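# Move the part from the cabinet rack onto the bench

## Task

Lift the part off the rack inside the cabinet and set it down lying on the bench. None of the rack's rods may be moved out of place. The gripper must have released the part at the end.

## Robot and tools

Robot: two 6-joint arms, left_arm and right_arm, each ending in a two-finger parallel gripper with a wrist camera. The left_arm base sits at (+0.033, +0.302, 0) m and the right_arm base at (+0.037, -0.337, 0) m. The left_arm is therefore on the +y side. The words left and right name the arms only, not sides of any image.

Frame: all positions and orientations use one scene frame. Its origin is on the table top midway between the bases, +x points out across the table and +z points up. Distances are in metres. Orientations are quaternions written w first (qw, qx, qy, qz). On each gripper the fingers extend along its local +z and close along its local y. end_effector_position is the point between the finger pads, roughly 1 cm short of the tips. Reported hand positions can be slightly wrong, more so far from the base, and arms tend to stop a centimetre or so below the commanded height.

Row format (shared by execute_actions and move): one flat list of 16 numbers covering both arms, even when only one moves. The order is left_arm x, y, z, qw, qx, qy, qz, opening, then the same eight for right_arm. x, y, z and the quaternion are an absolute target pose for that gripper in the scene frame, not an offset. Opening runs from -1 (closed) to +1 (fully open, 0.094 m). To hold an arm still, repeat its full pose from the last result and its current opening. To keep a gripper's orientation fixed, resend the same quaternion every time rather than copying the slightly drifted reported one.

execute_actions(actions): a list of actions, run in order. Each action is a list of up to 15 rows, and each row is applied for one control step of 1/30 s. If an action has fewer than 15 rows, its last row is repeated to fill it. An empty list moves nothing and just returns the current state and images. An action is rejected for both arms if any target lies more than 0.6 m from that gripper's current position along any of the gripper's own axes. If the first action fails this check, or any action is malformed, nothing in the call runs. On every step the commanded pose is limited to 70 mm and 16 degrees away from the measured pose, so distant targets take several actions.

move(target, speed, blocking): target is one 16-number row of absolute poses. The grippers travel in straight lines and finish together, taking 0.5 to 10 s, and are cut off at 10 s. speed is the top path speed in m/s, from 0.002 to 0.5 with a default of 0.25. Rotation is capped at twice that value in rad/s. Paths do not avoid obstacles or the other arm, and actual speed can exceed the setting. Faster contact hits harder, and aiming deeper past a contact presses harder. The opening is applied when the move starts. With blocking=false the call returns after 0.5 s while the arm keeps going. After that, use wait or stop before sending new rows or moves. The result adds a move: line showing how it ended (done, off_target, moving, held, fault), which limits acted (paced = the pose was clipped, held = a check blocked steps), and each gripper's distance from its target.

wait(seconds): 0 to 10 s. Arms keep their last command, and a running move continues. stop(): brakes a running move to rest. Braking needs space, but the fingers keep moving. zoom_image(camera, region): a closer view of the latest image from one camera. region is [x0, y0, x1, y1] in pixels from the top-left, at most 504 by 504. Cameras are cam_head_left, cam_head_right, cam_high, cam_low, cam_left_wrist and cam_right_wrist, all 504x504. read_manual(section): returns the URDF licence text ("licences") and moves nothing. finished_scene(scene): ends the current scene, given its number. It cannot be reversed, so the part must already be resting on the bench and released.

Results: a state line gives each gripper's pose. Hand target lines show the pose each controller is currently steering toward. A pose unreachable line means the clearance check changed or blocked that arm's command. HELD marks steps where part of an arm's row was held back. grip_measured is the measured finger opening on the command scale. The last value in Joint positions is the opening in metres. Joint torques include an offset and noise.

Gripping: to hold something, command an opening below grip_measured. About 0.03 below gives a firm hold; a smaller gap gives a lighter one. Readings may be off by about 1 mm.

Avoid: dropping the part, knocking anything off the table, disturbing the rack rods, and pressing or slamming hard. Do not let the arms collide. The held part may get a brief tug now and then. Holding a load heats motors: a MOTOR HOT line appears from 75 °C, the arm stops at 90 °C, and at 100 °C it goes limp and falls. FAULT lines report such stops. Joint limits (rad): waist -2.618 to 3.054, shoulder 0 to 3.142, elbow 0 to 3.142, wrist pitch and yaw ±1.571, wrist roll ±2.094. The elbow cannot fully straighten. Smooth, short, low-effort motion is preferred.

Each tool is called after "Call:" as name(argument=value, ...) on one line, values as JSON.

## Session

Call:
execute_actions(actions=[])

Scene clock: 0.00 s.
left_arm: end_effector_position=(+0.1618, +0.4687, +0.2521) grip_measured=+1.000 end_effector_quat_wxyz=(+0.135, +0.257, +0.947, +0.136) | right_arm: end_effector_position=(+0.3281, +0.0454, +0.2382) grip_measured=+1.000 end_effector_quat_wxyz=(+0.213, -0.204, +0.722, +0.626)
Joint positions: left_arm=[ 0.956  1.138  1.418 -1.519  0.2    1.575  0.094] | right_arm=[ 0.584  1.69   1.015  0.475 -0.881  0.813  0.094]
Joint velocities: left_arm=[-0.012 -0.002  0.002 -0.051  0.007  0.007  0.   ] | right_arm=[-0.022 -0.012  0.017 -0.007  0.022  0.022  0.   ]
Joint torques (N m, as the arm reports them, + toward a larger angle): no reading
Hand target (left_arm): +0.164, +0.468, +0.258; +0.145, +0.257, +0.945, +0.144
Hand target (right_arm): +0.328, +0.045, +0.241; +0.214, -0.206, +0.721, +0.626

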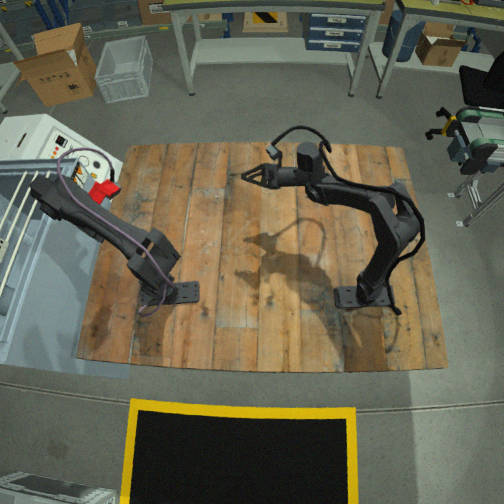

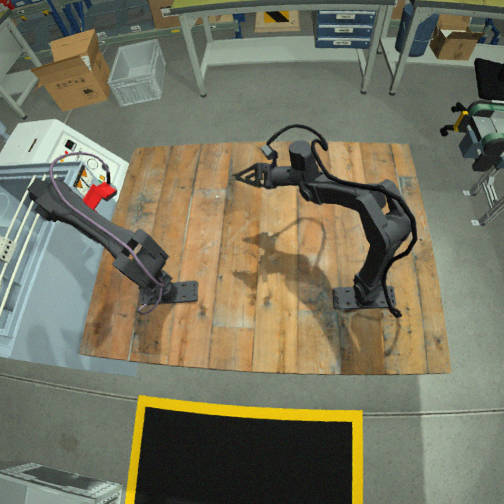

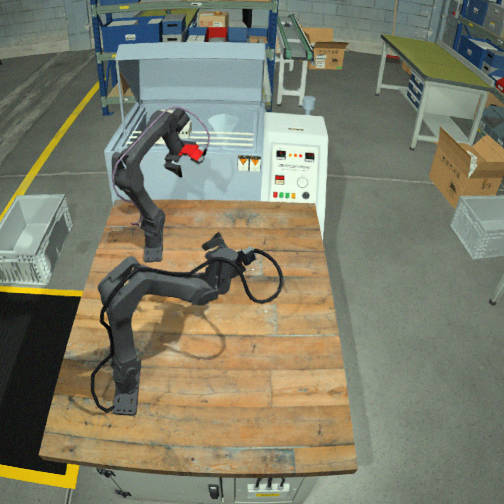

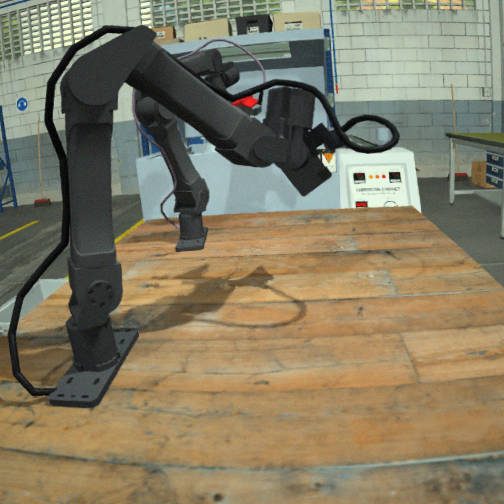

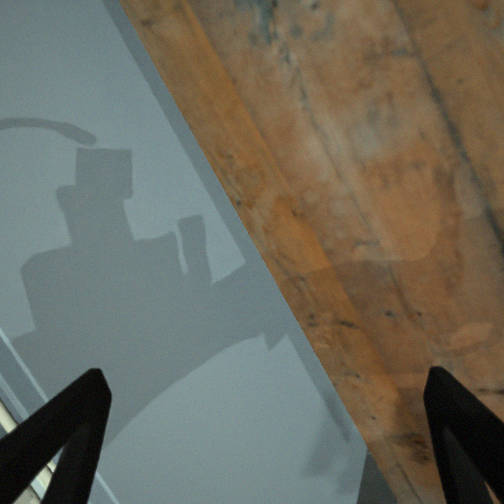

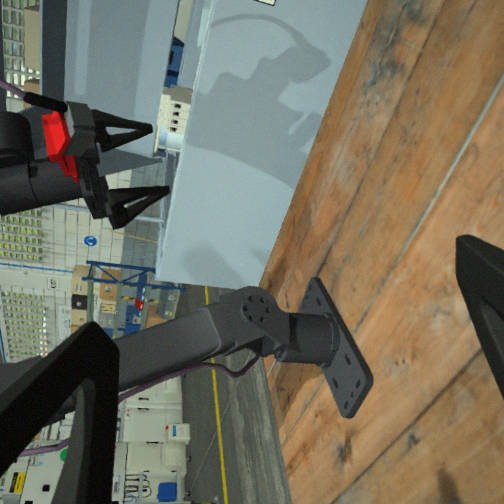

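Call:
zoom_image(camera="cam_high", region=[100, 60, 300, 220])

Call:
zoom_image(camera="cam_head_right", region=[0, 150, 160, 370])

Call:
zoom_image(camera="cam_right_wrist", region=[100, 20, 260, 200])

Region (100, 60, 300, 220) of cam_high's 504x504 image, scaled by 2.520, with more detail than that image has; it fills the top 403 rows of this view, and the rest is white.

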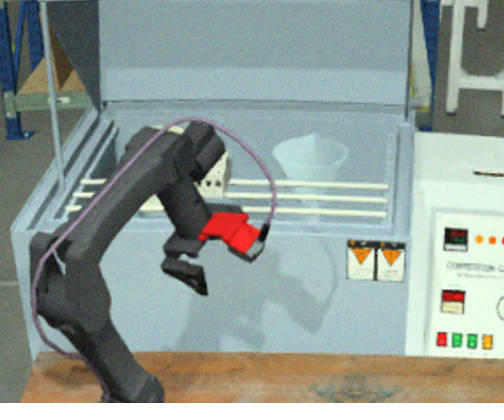

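Region (0, 150, 160, 370) of cam_head_right's 504x504 image, scaled by 2.291, with more detail than that image has; it fills the left 367 columns of this view, and the rest is white.

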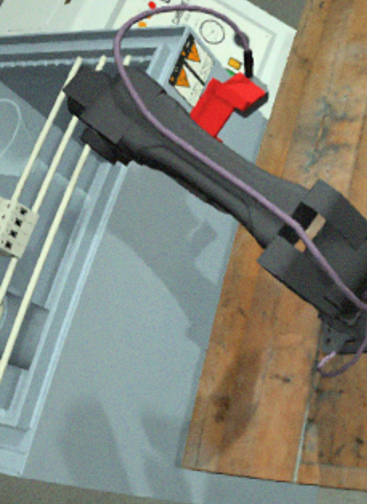

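Region (100, 20, 260, 200) of cam_right_wrist's 504x504 image, scaled by 2.800, with more detail than that image has.

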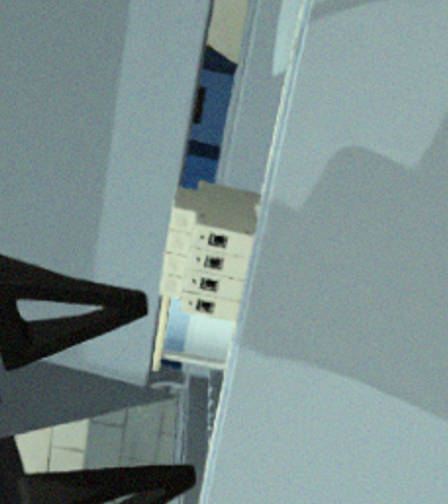

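Call:
move(target=[0.1,0.5,0.40,0.271,-0.653,0.653,0.271,1, 0.328,0.045,0.241,0.214,-0.206,0.721,0.626,1])

Scene clock: 20.63 s.
left_arm: end_effector_position=(+0.0990, +0.4993, +0.3910) grip_measured=+1.000 end_effector_quat_wxyz=(+0.310, -0.630, +0.659, +0.267) | right_arm: end_effector_position=(+0.3281, +0.0455, +0.2383) grip_measured=+1.000 end_effector_quat_wxyz=(+0.213, -0.204, +0.722, +0.626)
Joint positions: left_arm=[ 0.754  1.079  1.819 -1.561 -0.433 -0.476  0.094] | right_arm=[ 0.584  1.69   1.015  0.476 -0.881  0.813  0.094]
Joint velocities: left_arm=[-0.012 -0.002 -0.007  0.022 -0.037 -0.037  0.   ] | right_arm=[ 0.007 -0.002 -0.007 -0.007 -0.022 -0.007  0.   ]
Joint torques (N m, as the arm reports them, + toward a larger angle): left_arm=[-0.79  1.17  7.96  1.53 -0.28 -0.08] | right_arm=[-0.16 -8.99  7.1   1.77 -0.16 -0.04]
Hand target (left_arm): +0.101, +0.502, +0.399; -0.317, +0.631, -0.654, -0.272
Hand target (right_arm): +0.328, +0.045, +0.241; +0.214, -0.206, +0.721, +0.626
Off the commanded pose (left_arm): 0.009 m, 5 deg.
Off the commanded pose (right_arm): 0.003 m, 0 deg.
joint sent to its limit (left arm) — the command would take joint 4 (wrist pitch) past its lower limit, so that joint was sent only as far as its limit.
move: off_target (left_arm)

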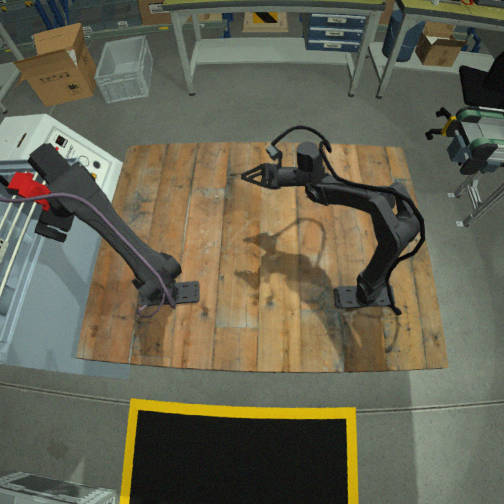

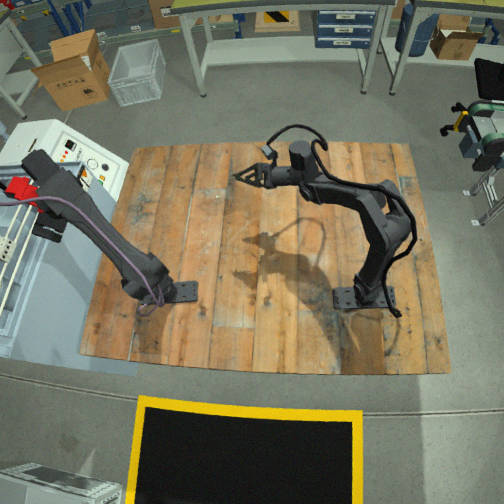

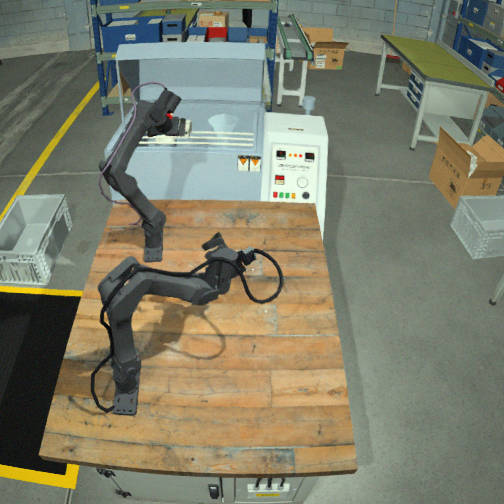

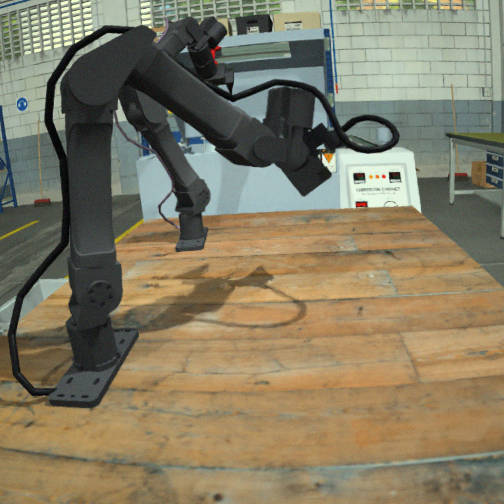

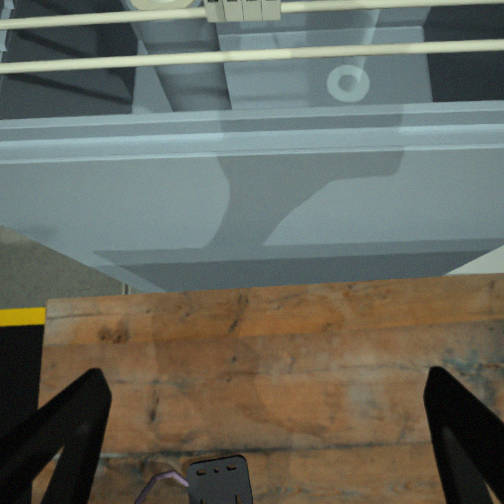

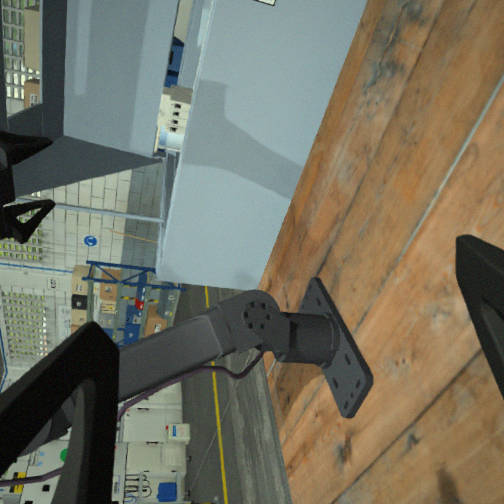

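Call:
move(target=[0.1,0.63,0.40,0.271,-0.653,0.653,0.271,1, 0.328,0.045,0.241,0.214,-0.206,0.721,0.626,1])

Scene clock: 24.13 s.
left_arm: end_effector_position=(+0.1050, +0.6294, +0.3845) grip_measured=+1.000 end_effector_quat_wxyz=(+0.252, -0.656, +0.663, +0.258) | right_arm: end_effector_position=(+0.3281, +0.0455, +0.2383) grip_measured=+1.000 end_effector_quat_wxyz=(+0.213, -0.204, +0.722, +0.626)
Joint positions: left_arm=[ 1.107  1.515  2.112 -1.459 -0.231 -0.244  0.094] | right_arm=[ 0.584  1.69   1.015  0.476 -0.881  0.813  0.094]
Joint velocities: left_arm=[ 0.002 -0.012  0.002 -0.007  0.051 -0.037  0.   ] | right_arm=[-0.012 -0.017  0.002  0.051 -0.081  0.066  0.   ]
Joint torques (N m, as the arm reports them, + toward a larger angle): left_arm=[ 0.74 -4.46  8.88  1.6  -0.07  0.04] | right_arm=[-0.16 -8.99  7.11  1.77 -0.16 -0.04]
Hand target (left_arm): +0.101, +0.629, +0.401; -0.272, +0.653, -0.653, -0.271
Hand target (right_arm): +0.328, +0.045, +0.241; +0.214, -0.206, +0.721, +0.626
Off the commanded pose (left_arm): 0.016 m, 3 deg.
Off the commanded pose (right_arm): 0.003 m, 0 deg.
move: off_target (left_arm)

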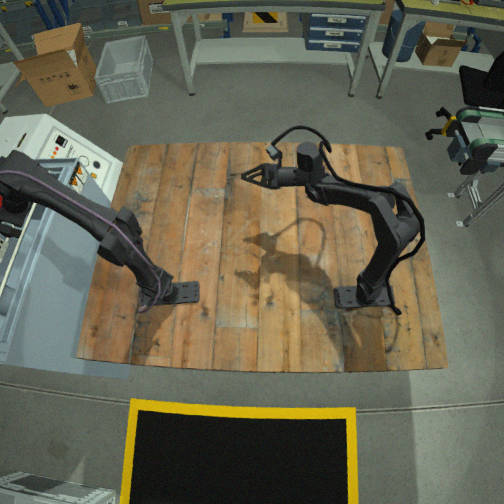

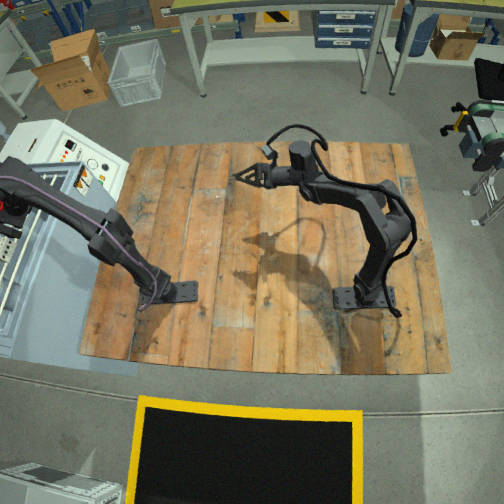

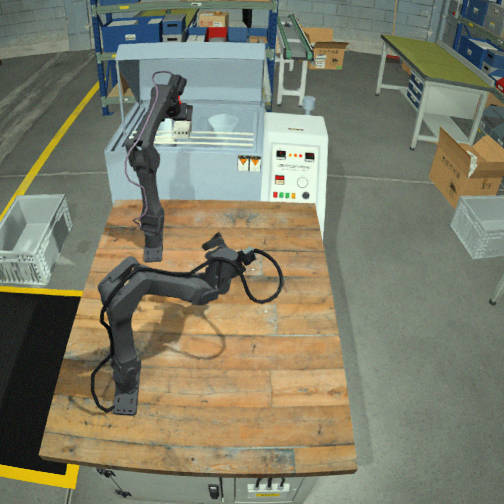

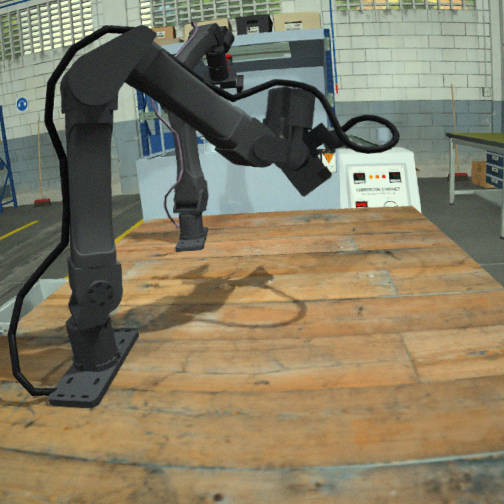

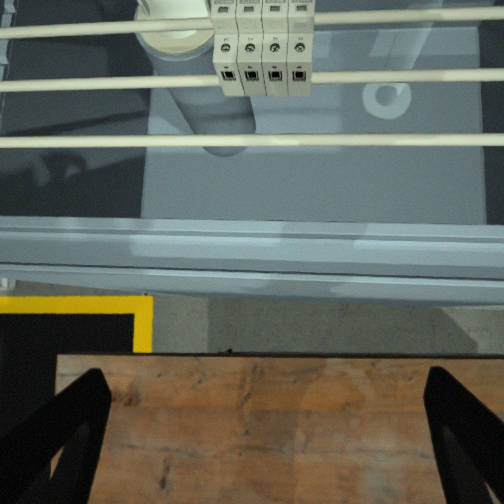

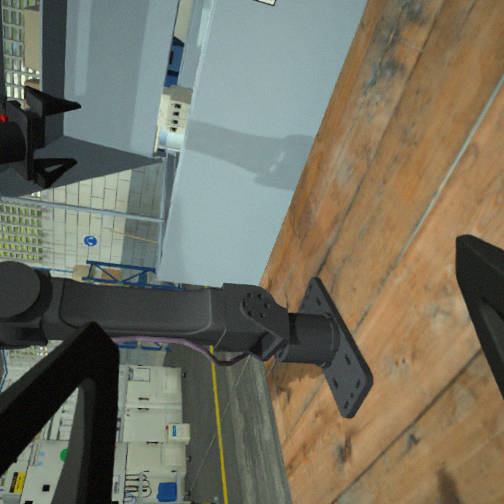

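Call:
move(target=[0.11,0.72,0.38,0.327,-0.627,0.627,0.327,1, 0.328,0.045,0.241,0.214,-0.206,0.721,0.626,1], speed=0.15)

Scene clock: 39.60 s.
left_arm: end_effector_position=(+0.1141, +0.7143, +0.3742) grip_measured=+1.000 end_effector_quat_wxyz=(+0.316, -0.628, +0.636, +0.317) | right_arm: end_effector_position=(+0.3281, +0.0455, +0.2383) grip_measured=+1.000 end_effector_quat_wxyz=(+0.213, -0.204, +0.722, +0.626)
Joint positions: left_arm=[ 1.155  1.56   1.916 -1.017 -0.23  -0.168  0.094] | right_arm=[ 0.584  1.69   1.015  0.476 -0.881  0.813  0.094]
Joint velocities: left_arm=[ 0.007  0.007 -0.027  0.037  0.022  0.007  0.   ] | right_arm=[-0.017  0.002 -0.002 -0.037 -0.022  0.022  0.   ]
Joint torques (N m, as the arm reports them, + toward a larger angle): left_arm=[ 0.75 -5.75  5.83  2.13 -0.08  0.03] | right_arm=[-0.16 -8.98  7.11  1.77 -0.16 -0.04]
Hand target (left_arm): +0.111, +0.720, +0.380; -0.326, +0.626, -0.627, -0.328
Hand target (right_arm): +0.328, +0.045, +0.241; +0.214, -0.206, +0.721, +0.626
Off the commanded pose (left_arm): 0.009 m, 2 deg.
Off the commanded pose (right_arm): 0.003 m, 0 deg.
move: done

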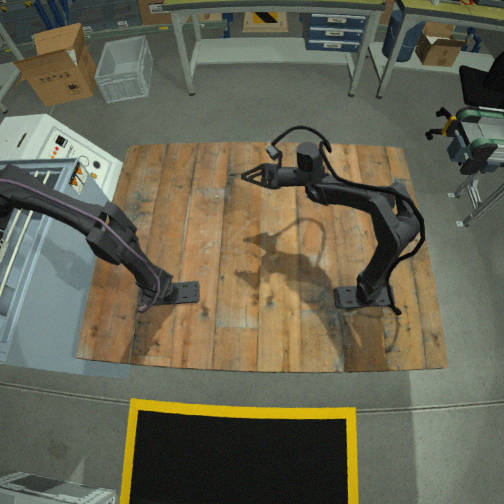

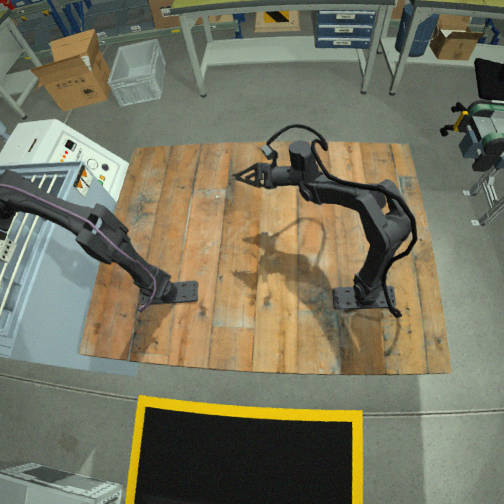

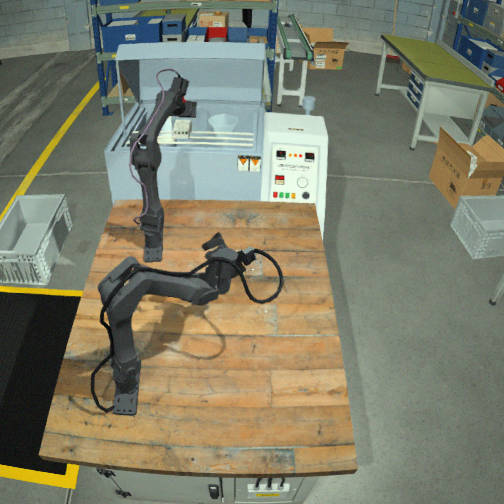

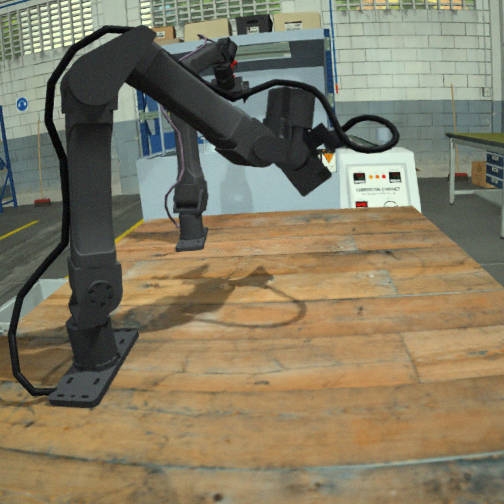

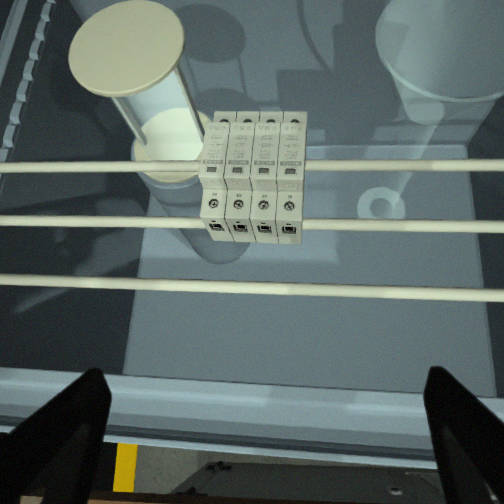

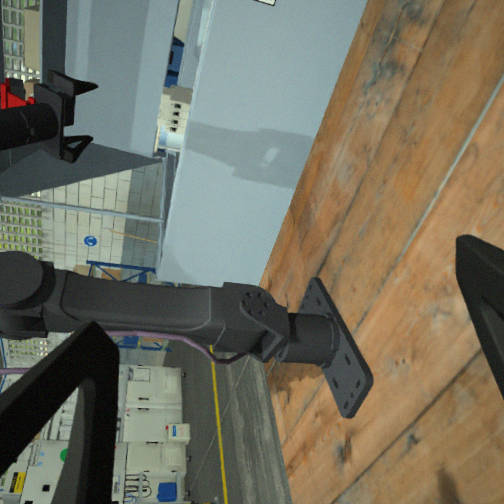

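Call:
move(target=[0.105,0.79,0.31,0.337,-0.608,0.646,0.317,1, 0.328,0.045,0.241,0.214,-0.206,0.721,0.626,1], speed=0.12)

Scene clock: 54.70 s.
left_arm: end_effector_position=(+0.1085, +0.7846, +0.3014) grip_measured=+1.000 end_effector_quat_wxyz=(+0.323, -0.613, +0.654, +0.305) | right_arm: end_effector_position=(+0.3281, +0.0455, +0.2383) grip_measured=+1.000 end_effector_quat_wxyz=(+0.213, -0.204, +0.722, +0.626)
Joint positions: left_arm=[ 1.252  1.685  1.73  -0.7   -0.107 -0.078  0.094] | right_arm=[ 0.584  1.69   1.015  0.476 -0.881  0.813  0.094]
Joint velocities: left_arm=[ 0.022 -0.002 -0.007  0.066 -0.022  0.022  0.   ] | right_arm=[ 0.017  0.007 -0.017 -0.051 -0.081 -0.037  0.   ]
Joint torques (N m, as the arm reports them, + toward a larger angle): left_arm=[ 0.62 -7.58  6.97  2.14  0.01  0.03] | right_arm=[-0.17 -8.99  7.11  1.77 -0.16 -0.04]
Hand target (left_arm): +0.106, +0.789, +0.310; -0.337, +0.608, -0.646, -0.317
Hand target (right_arm): +0.328, +0.045, +0.241; +0.214, -0.206, +0.721, +0.626
Off the commanded pose (left_arm): 0.011 m, 2 deg.
Off the commanded pose (right_arm): 0.003 m, 0 deg.
move: off_target (left_arm)

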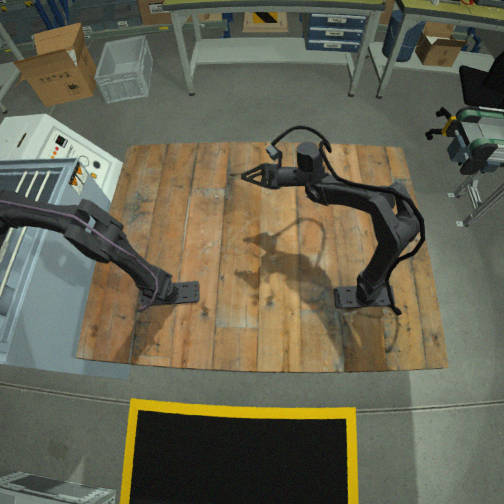

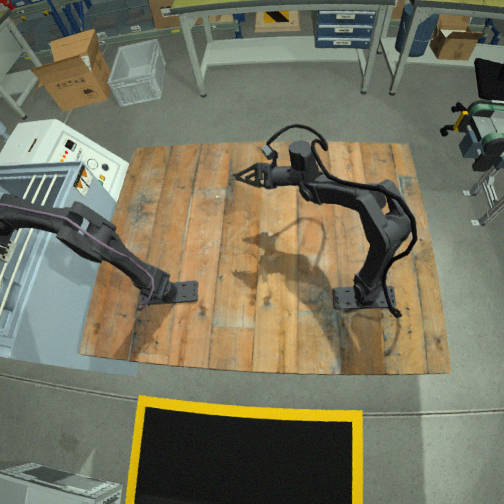

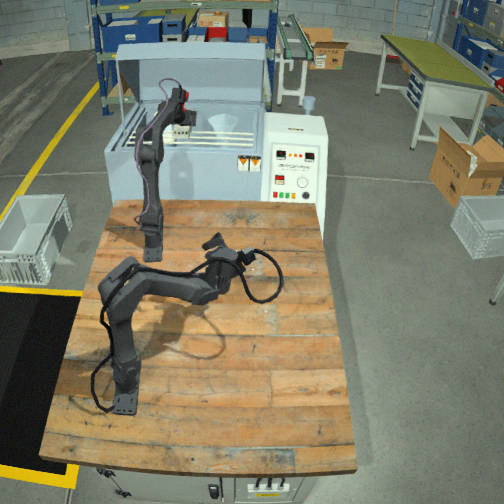

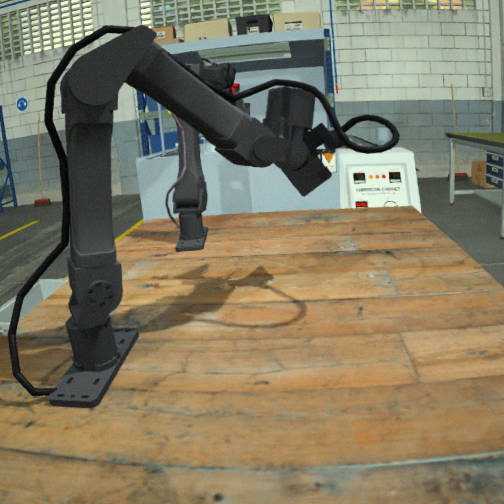

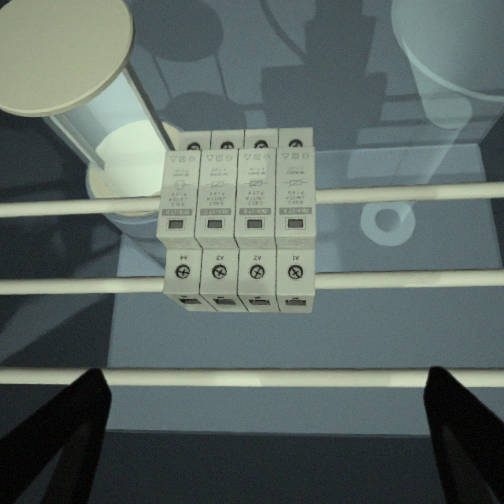

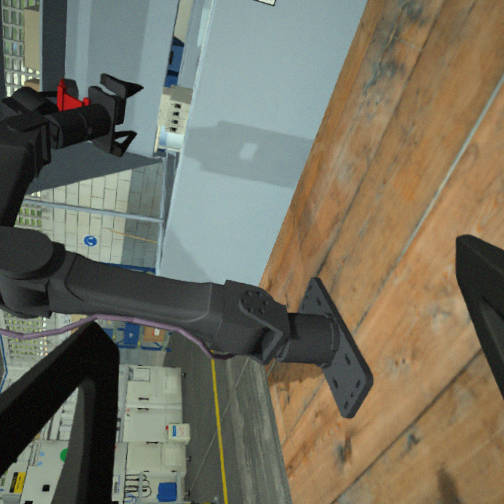

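Call:
move(target=[0.09,0.835,0.277,0.337,-0.608,0.646,0.317,1, 0.328,0.045,0.241,0.214,-0.206,0.721,0.626,1], speed=0.08)

Scene clock: 67.27 s.
left_arm: end_effector_position=(+0.0927, +0.8264, +0.2562) grip_measured=+1.000 end_effector_quat_wxyz=(+0.314, -0.617, +0.657, +0.298) | right_arm: end_effector_position=(+0.3281, +0.0455, +0.2383) grip_measured=+1.000 end_effector_quat_wxyz=(+0.213, -0.204, +0.722, +0.626)
Joint positions: left_arm=[ 1.312  1.821  1.73  -0.587 -0.06  -0.043  0.094] | right_arm=[ 0.584  1.69   1.015  0.476 -0.881  0.813  0.094]
Joint velocities: left_arm=[-0.002 -0.002 -0.002 -0.007  0.081  0.037  0.   ] | right_arm=[ 0.007 -0.012  0.007  0.007 -0.007  0.022  0.   ]
Joint torques (N m, as the arm reports them, + toward a larger angle): left_arm=[ 0.61 -8.73  9.65  2.14  0.03  0.05] | right_arm=[-0.16 -8.99  7.11  1.77 -0.16 -0.04]
Hand target (left_arm): +0.090, +0.834, +0.277; -0.337, +0.608, -0.646, -0.317
Hand target (right_arm): +0.328, +0.045, +0.241; +0.214, -0.206, +0.721, +0.626
Off the commanded pose (left_arm): 0.023 m, 4 deg.
Off the commanded pose (right_arm): 0.003 m, 0 deg.
move: off_target (left_arm)

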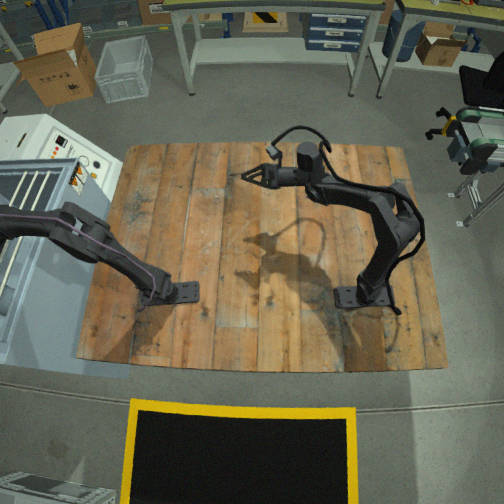

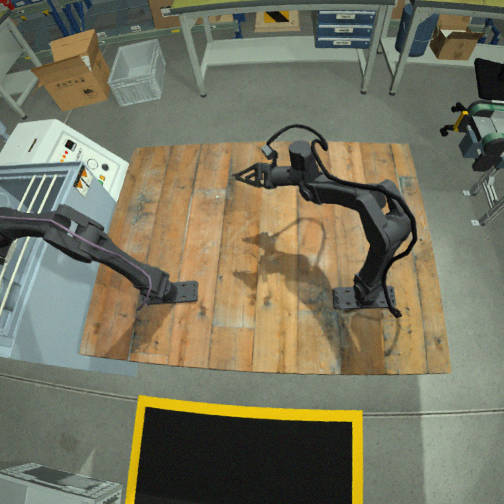

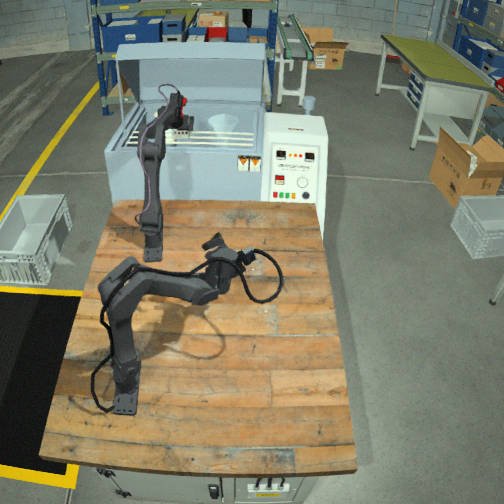

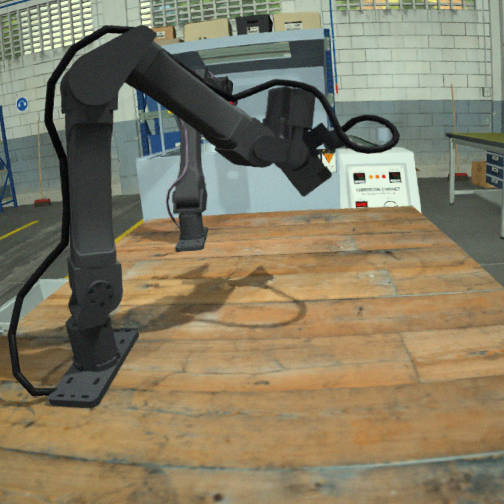

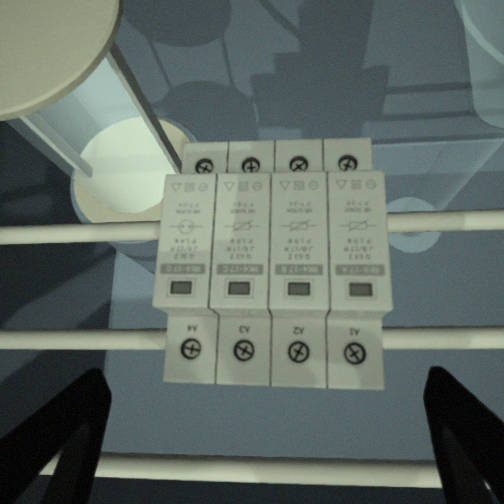

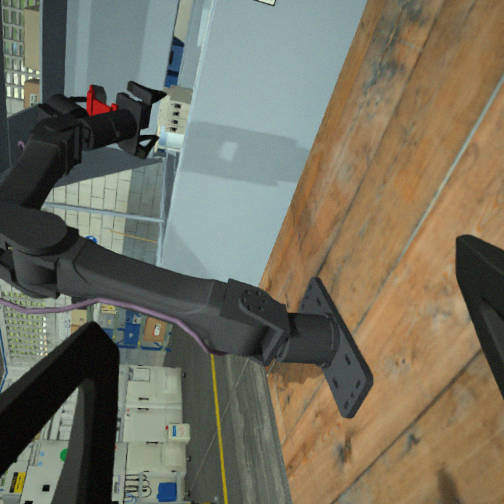

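Call:
move(target=[0.094,0.875,0.258,0.337,-0.608,0.646,0.317,1, 0.328,0.045,0.241,0.214,-0.206,0.721,0.626,1], speed=0.05)

Scene clock: 75.07 s.
left_arm: end_effector_position=(+0.0980, +0.8621, +0.2267) grip_measured=+1.000 end_effector_quat_wxyz=(+0.307, -0.619, +0.662, +0.291) | right_arm: end_effector_position=(+0.3281, +0.0455, +0.2383) grip_measured=+1.000 end_effector_quat_wxyz=(+0.213, -0.204, +0.722, +0.626)
Joint positions: left_arm=[ 1.312  1.972  1.831 -0.558 -0.057 -0.041  0.094] | right_arm=[ 0.584  1.69   1.015  0.476 -0.881  0.813  0.094]
Joint velocities: left_arm=[ 0.007  0.002  0.002 -0.007  0.037 -0.022  0.   ] | right_arm=[ 0.007 -0.017  0.012  0.051 -0.022 -0.007  0.   ]
Joint torques (N m, as the arm reports them, + toward a larger angle): left_arm=[ 0.8  -9.98 11.93  2.06  0.04  0.04] | right_arm=[-0.16 -8.99  7.11  1.77 -0.17 -0.04]
Hand target (left_arm): +0.094, +0.873, +0.259; -0.337, +0.607, -0.646, -0.317
Hand target (right_arm): +0.328, +0.045, +0.241; +0.214, -0.206, +0.721, +0.626
Off the commanded pose (left_arm): 0.034 m, 5 deg.
Off the commanded pose (right_arm): 0.003 m, 0 deg.
move: off_target (left_arm)

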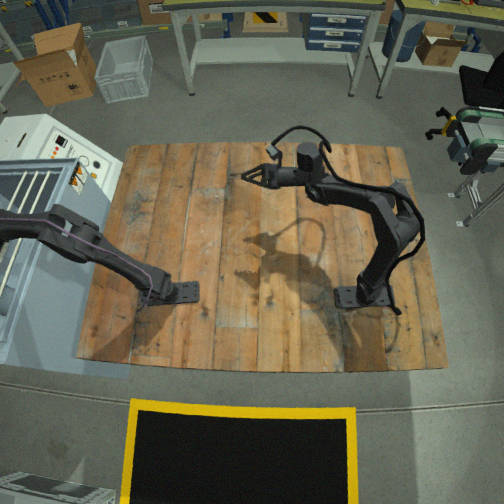

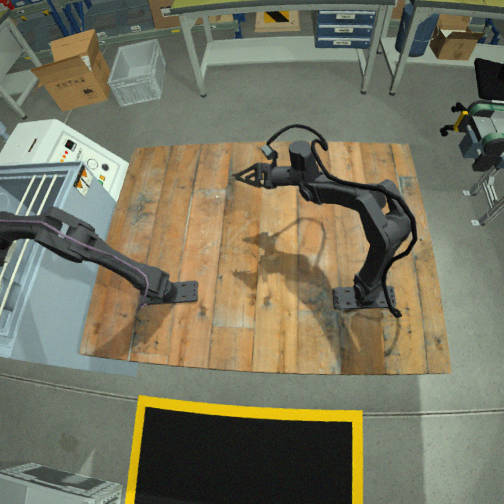

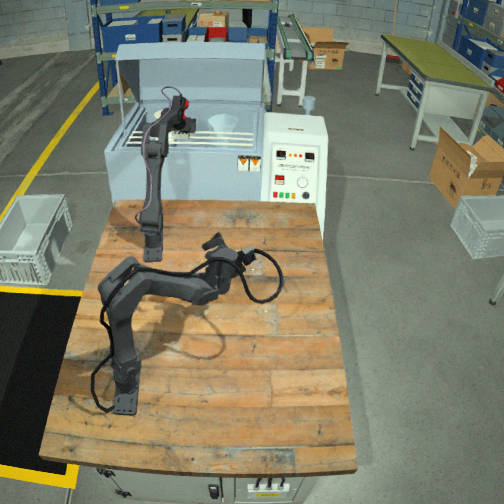

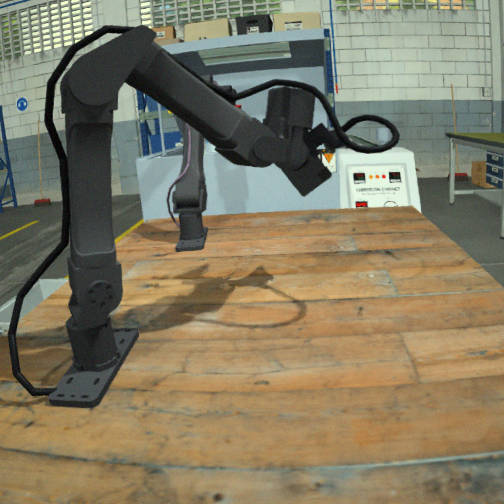

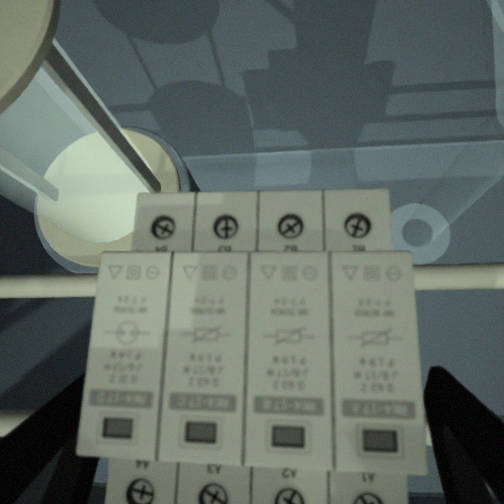

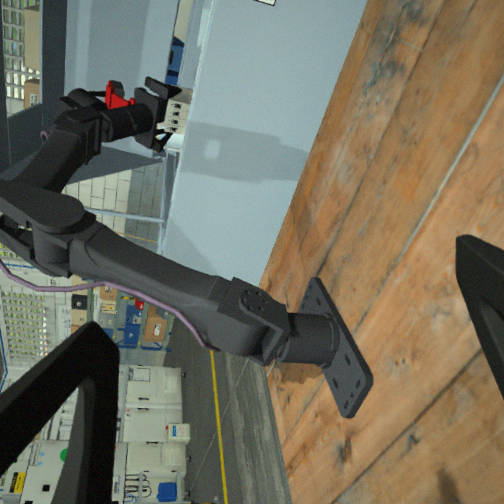

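Call:
execute_actions(actions=[[[0.094,0.873,0.259,0.337,-0.608,0.646,0.317,0.8, 0.328,0.045,0.241,0.214,-0.206,0.721,0.626,1],[0.094,0.873,0.259,0.337,-0.608,0.646,0.317,0.8, 0.328,0.045,0.241,0.214,-0.206,0.721,0.626,1],[0.094,0.873,0.259,0.337,-0.608,0.646,0.317,0.7, 0.328,0.045,0.241,0.214,-0.206,0.721,0.626,1],[0.094,0.873,0.259,0.337,-0.608,0.646,0.317,0.7, 0.328,0.045,0.241,0.214,-0.206,0.721,0.626,1],[0.094,0.873,0.259,0.337,-0.608,0.646,0.317,0.65, 0.328,0.045,0.241,0.214,-0.206,0.721,0.626,1],[0.094,0.873,0.259,0.337,-0.608,0.646,0.317,0.62, 0.328,0.045,0.241,0.214,-0.206,0.721,0.626,1],[0.094,0.873,0.259,0.337,-0.608,0.646,0.317,0.60, 0.328,0.045,0.241,0.214,-0.206,0.721,0.626,1],[0.094,0.873,0.259,0.337,-0.608,0.646,0.317,0.58, 0.328,0.045,0.241,0.214,-0.206,0.721,0.626,1],[0.094,0.873,0.259,0.337,-0.608,0.646,0.317,0.56, 0.328,0.045,0.241,0.214,-0.206,0.721,0.626,1],[0.094,0.873,0.259,0.337,-0.608,0.646,0.317,0.54, 0.328,0.045,0.241,0.214,-0.206,0.721,0.626,1],[0.094,0.873,0.259,0.337,-0.608,0.646,0.317,0.52, 0.328,0.045,0.241,0.214,-0.206,0.721,0.626,1],[0.094,0.873,0.259,0.337,-0.608,0.646,0.317,0.50, 0.328,0.045,0.241,0.214,-0.206,0.721,0.626,1]]])

Scene clock: 80.83 s.
left_arm: end_effector_position=(+0.0977, +0.8621, +0.2267) grip_measured=+0.527 end_effector_quat_wxyz=(+0.306, -0.618, +0.662, +0.291) | right_arm: end_effector_position=(+0.3281, +0.0455, +0.2383) grip_measured=+1.000 end_effector_quat_wxyz=(+0.213, -0.204, +0.722, +0.626)
Joint positions: left_arm=[ 1.313  1.972  1.831 -0.558 -0.057 -0.039  0.072] | right_arm=[ 0.584  1.69   1.015  0.476 -0.881  0.813  0.094]
Joint velocities: left_arm=[-0.007  0.007  0.007  0.007  0.051 -0.007  0.   ] | right_arm=[ 0.012 -0.002  0.007  0.037 -0.051  0.051  0.   ]
Joint torques (N m, as the arm reports them, + toward a larger angle): left_arm=[  0.69 -10.33  11.22   2.1    0.04   0.05] | right_arm=[-0.16 -8.98  7.11  1.77 -0.16 -0.04]
Hand target (left_arm): +0.094, +0.871, +0.259; -0.336, +0.607, -0.646, -0.317
Hand target (right_arm): +0.328, +0.045, +0.241; +0.214, -0.206, +0.721, +0.626
Off the commanded pose (left_arm): 0.034 m, 5 deg.
Off the commanded pose (right_arm): 0.003 m, 0 deg.
Step readings (end_effector_position):
0: left_arm (+0.0980, +0.8621, +0.2267) | right_arm (+0.3281, +0.0455, +0.2383)
1: left_arm (+0.0980, +0.8621, +0.2267) | right_arm (+0.3281, +0.0455, +0.2383)
2: left_arm (+0.0980, +0.8621, +0.2267) | right_arm (+0.3281, +0.0455, +0.2383)
4: left_arm (+0.0980, +0.8621, +0.2267) | right_arm (+0.3281, +0.0455, +0.2383)
8: left_arm (+0.0980, +0.8621, +0.2267) | right_arm (+0.3281, +0.0455, +0.2383)
15: end_effector_position above

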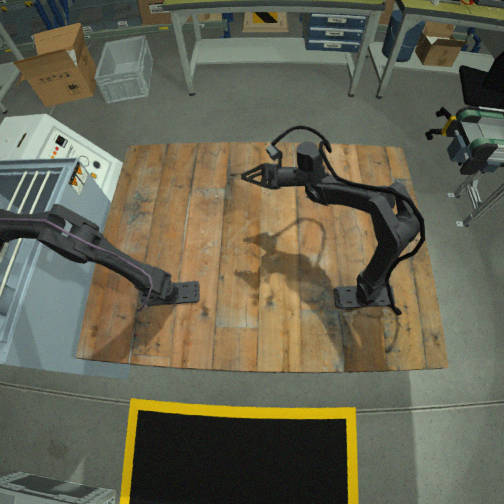

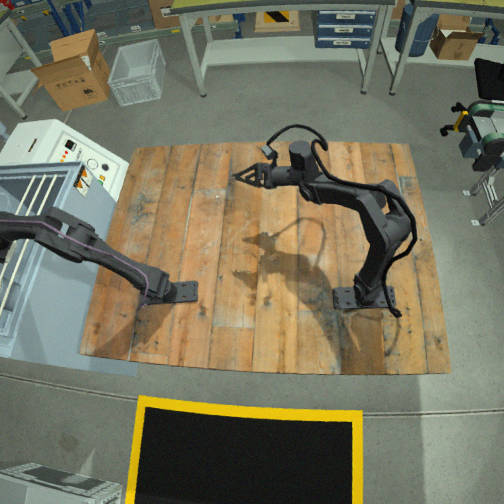

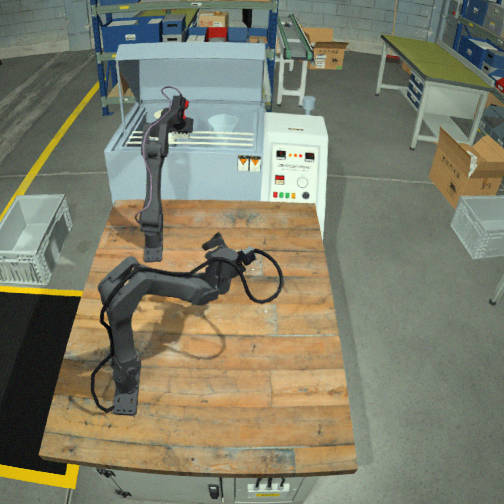

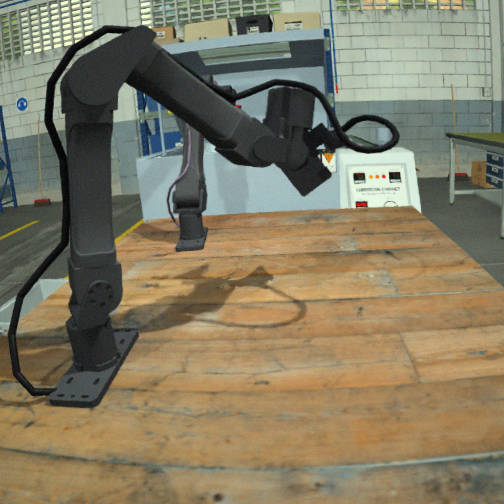

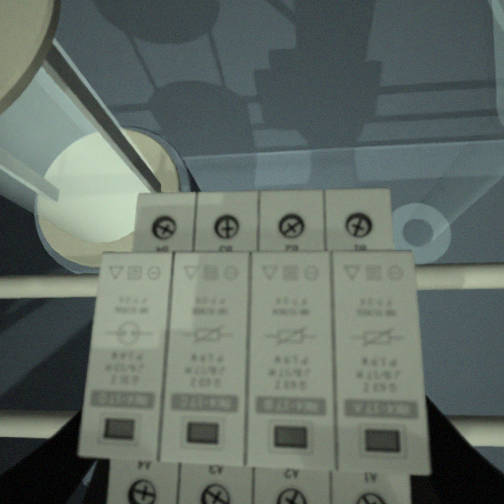

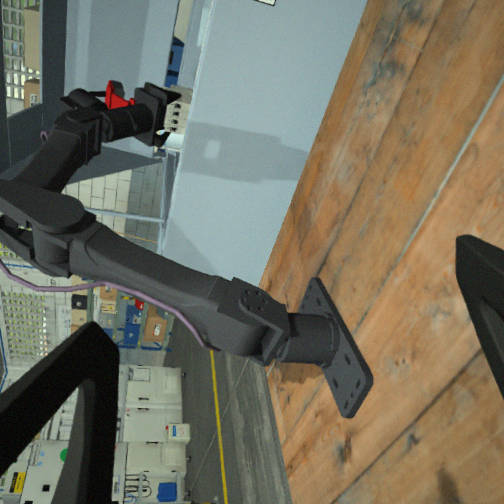

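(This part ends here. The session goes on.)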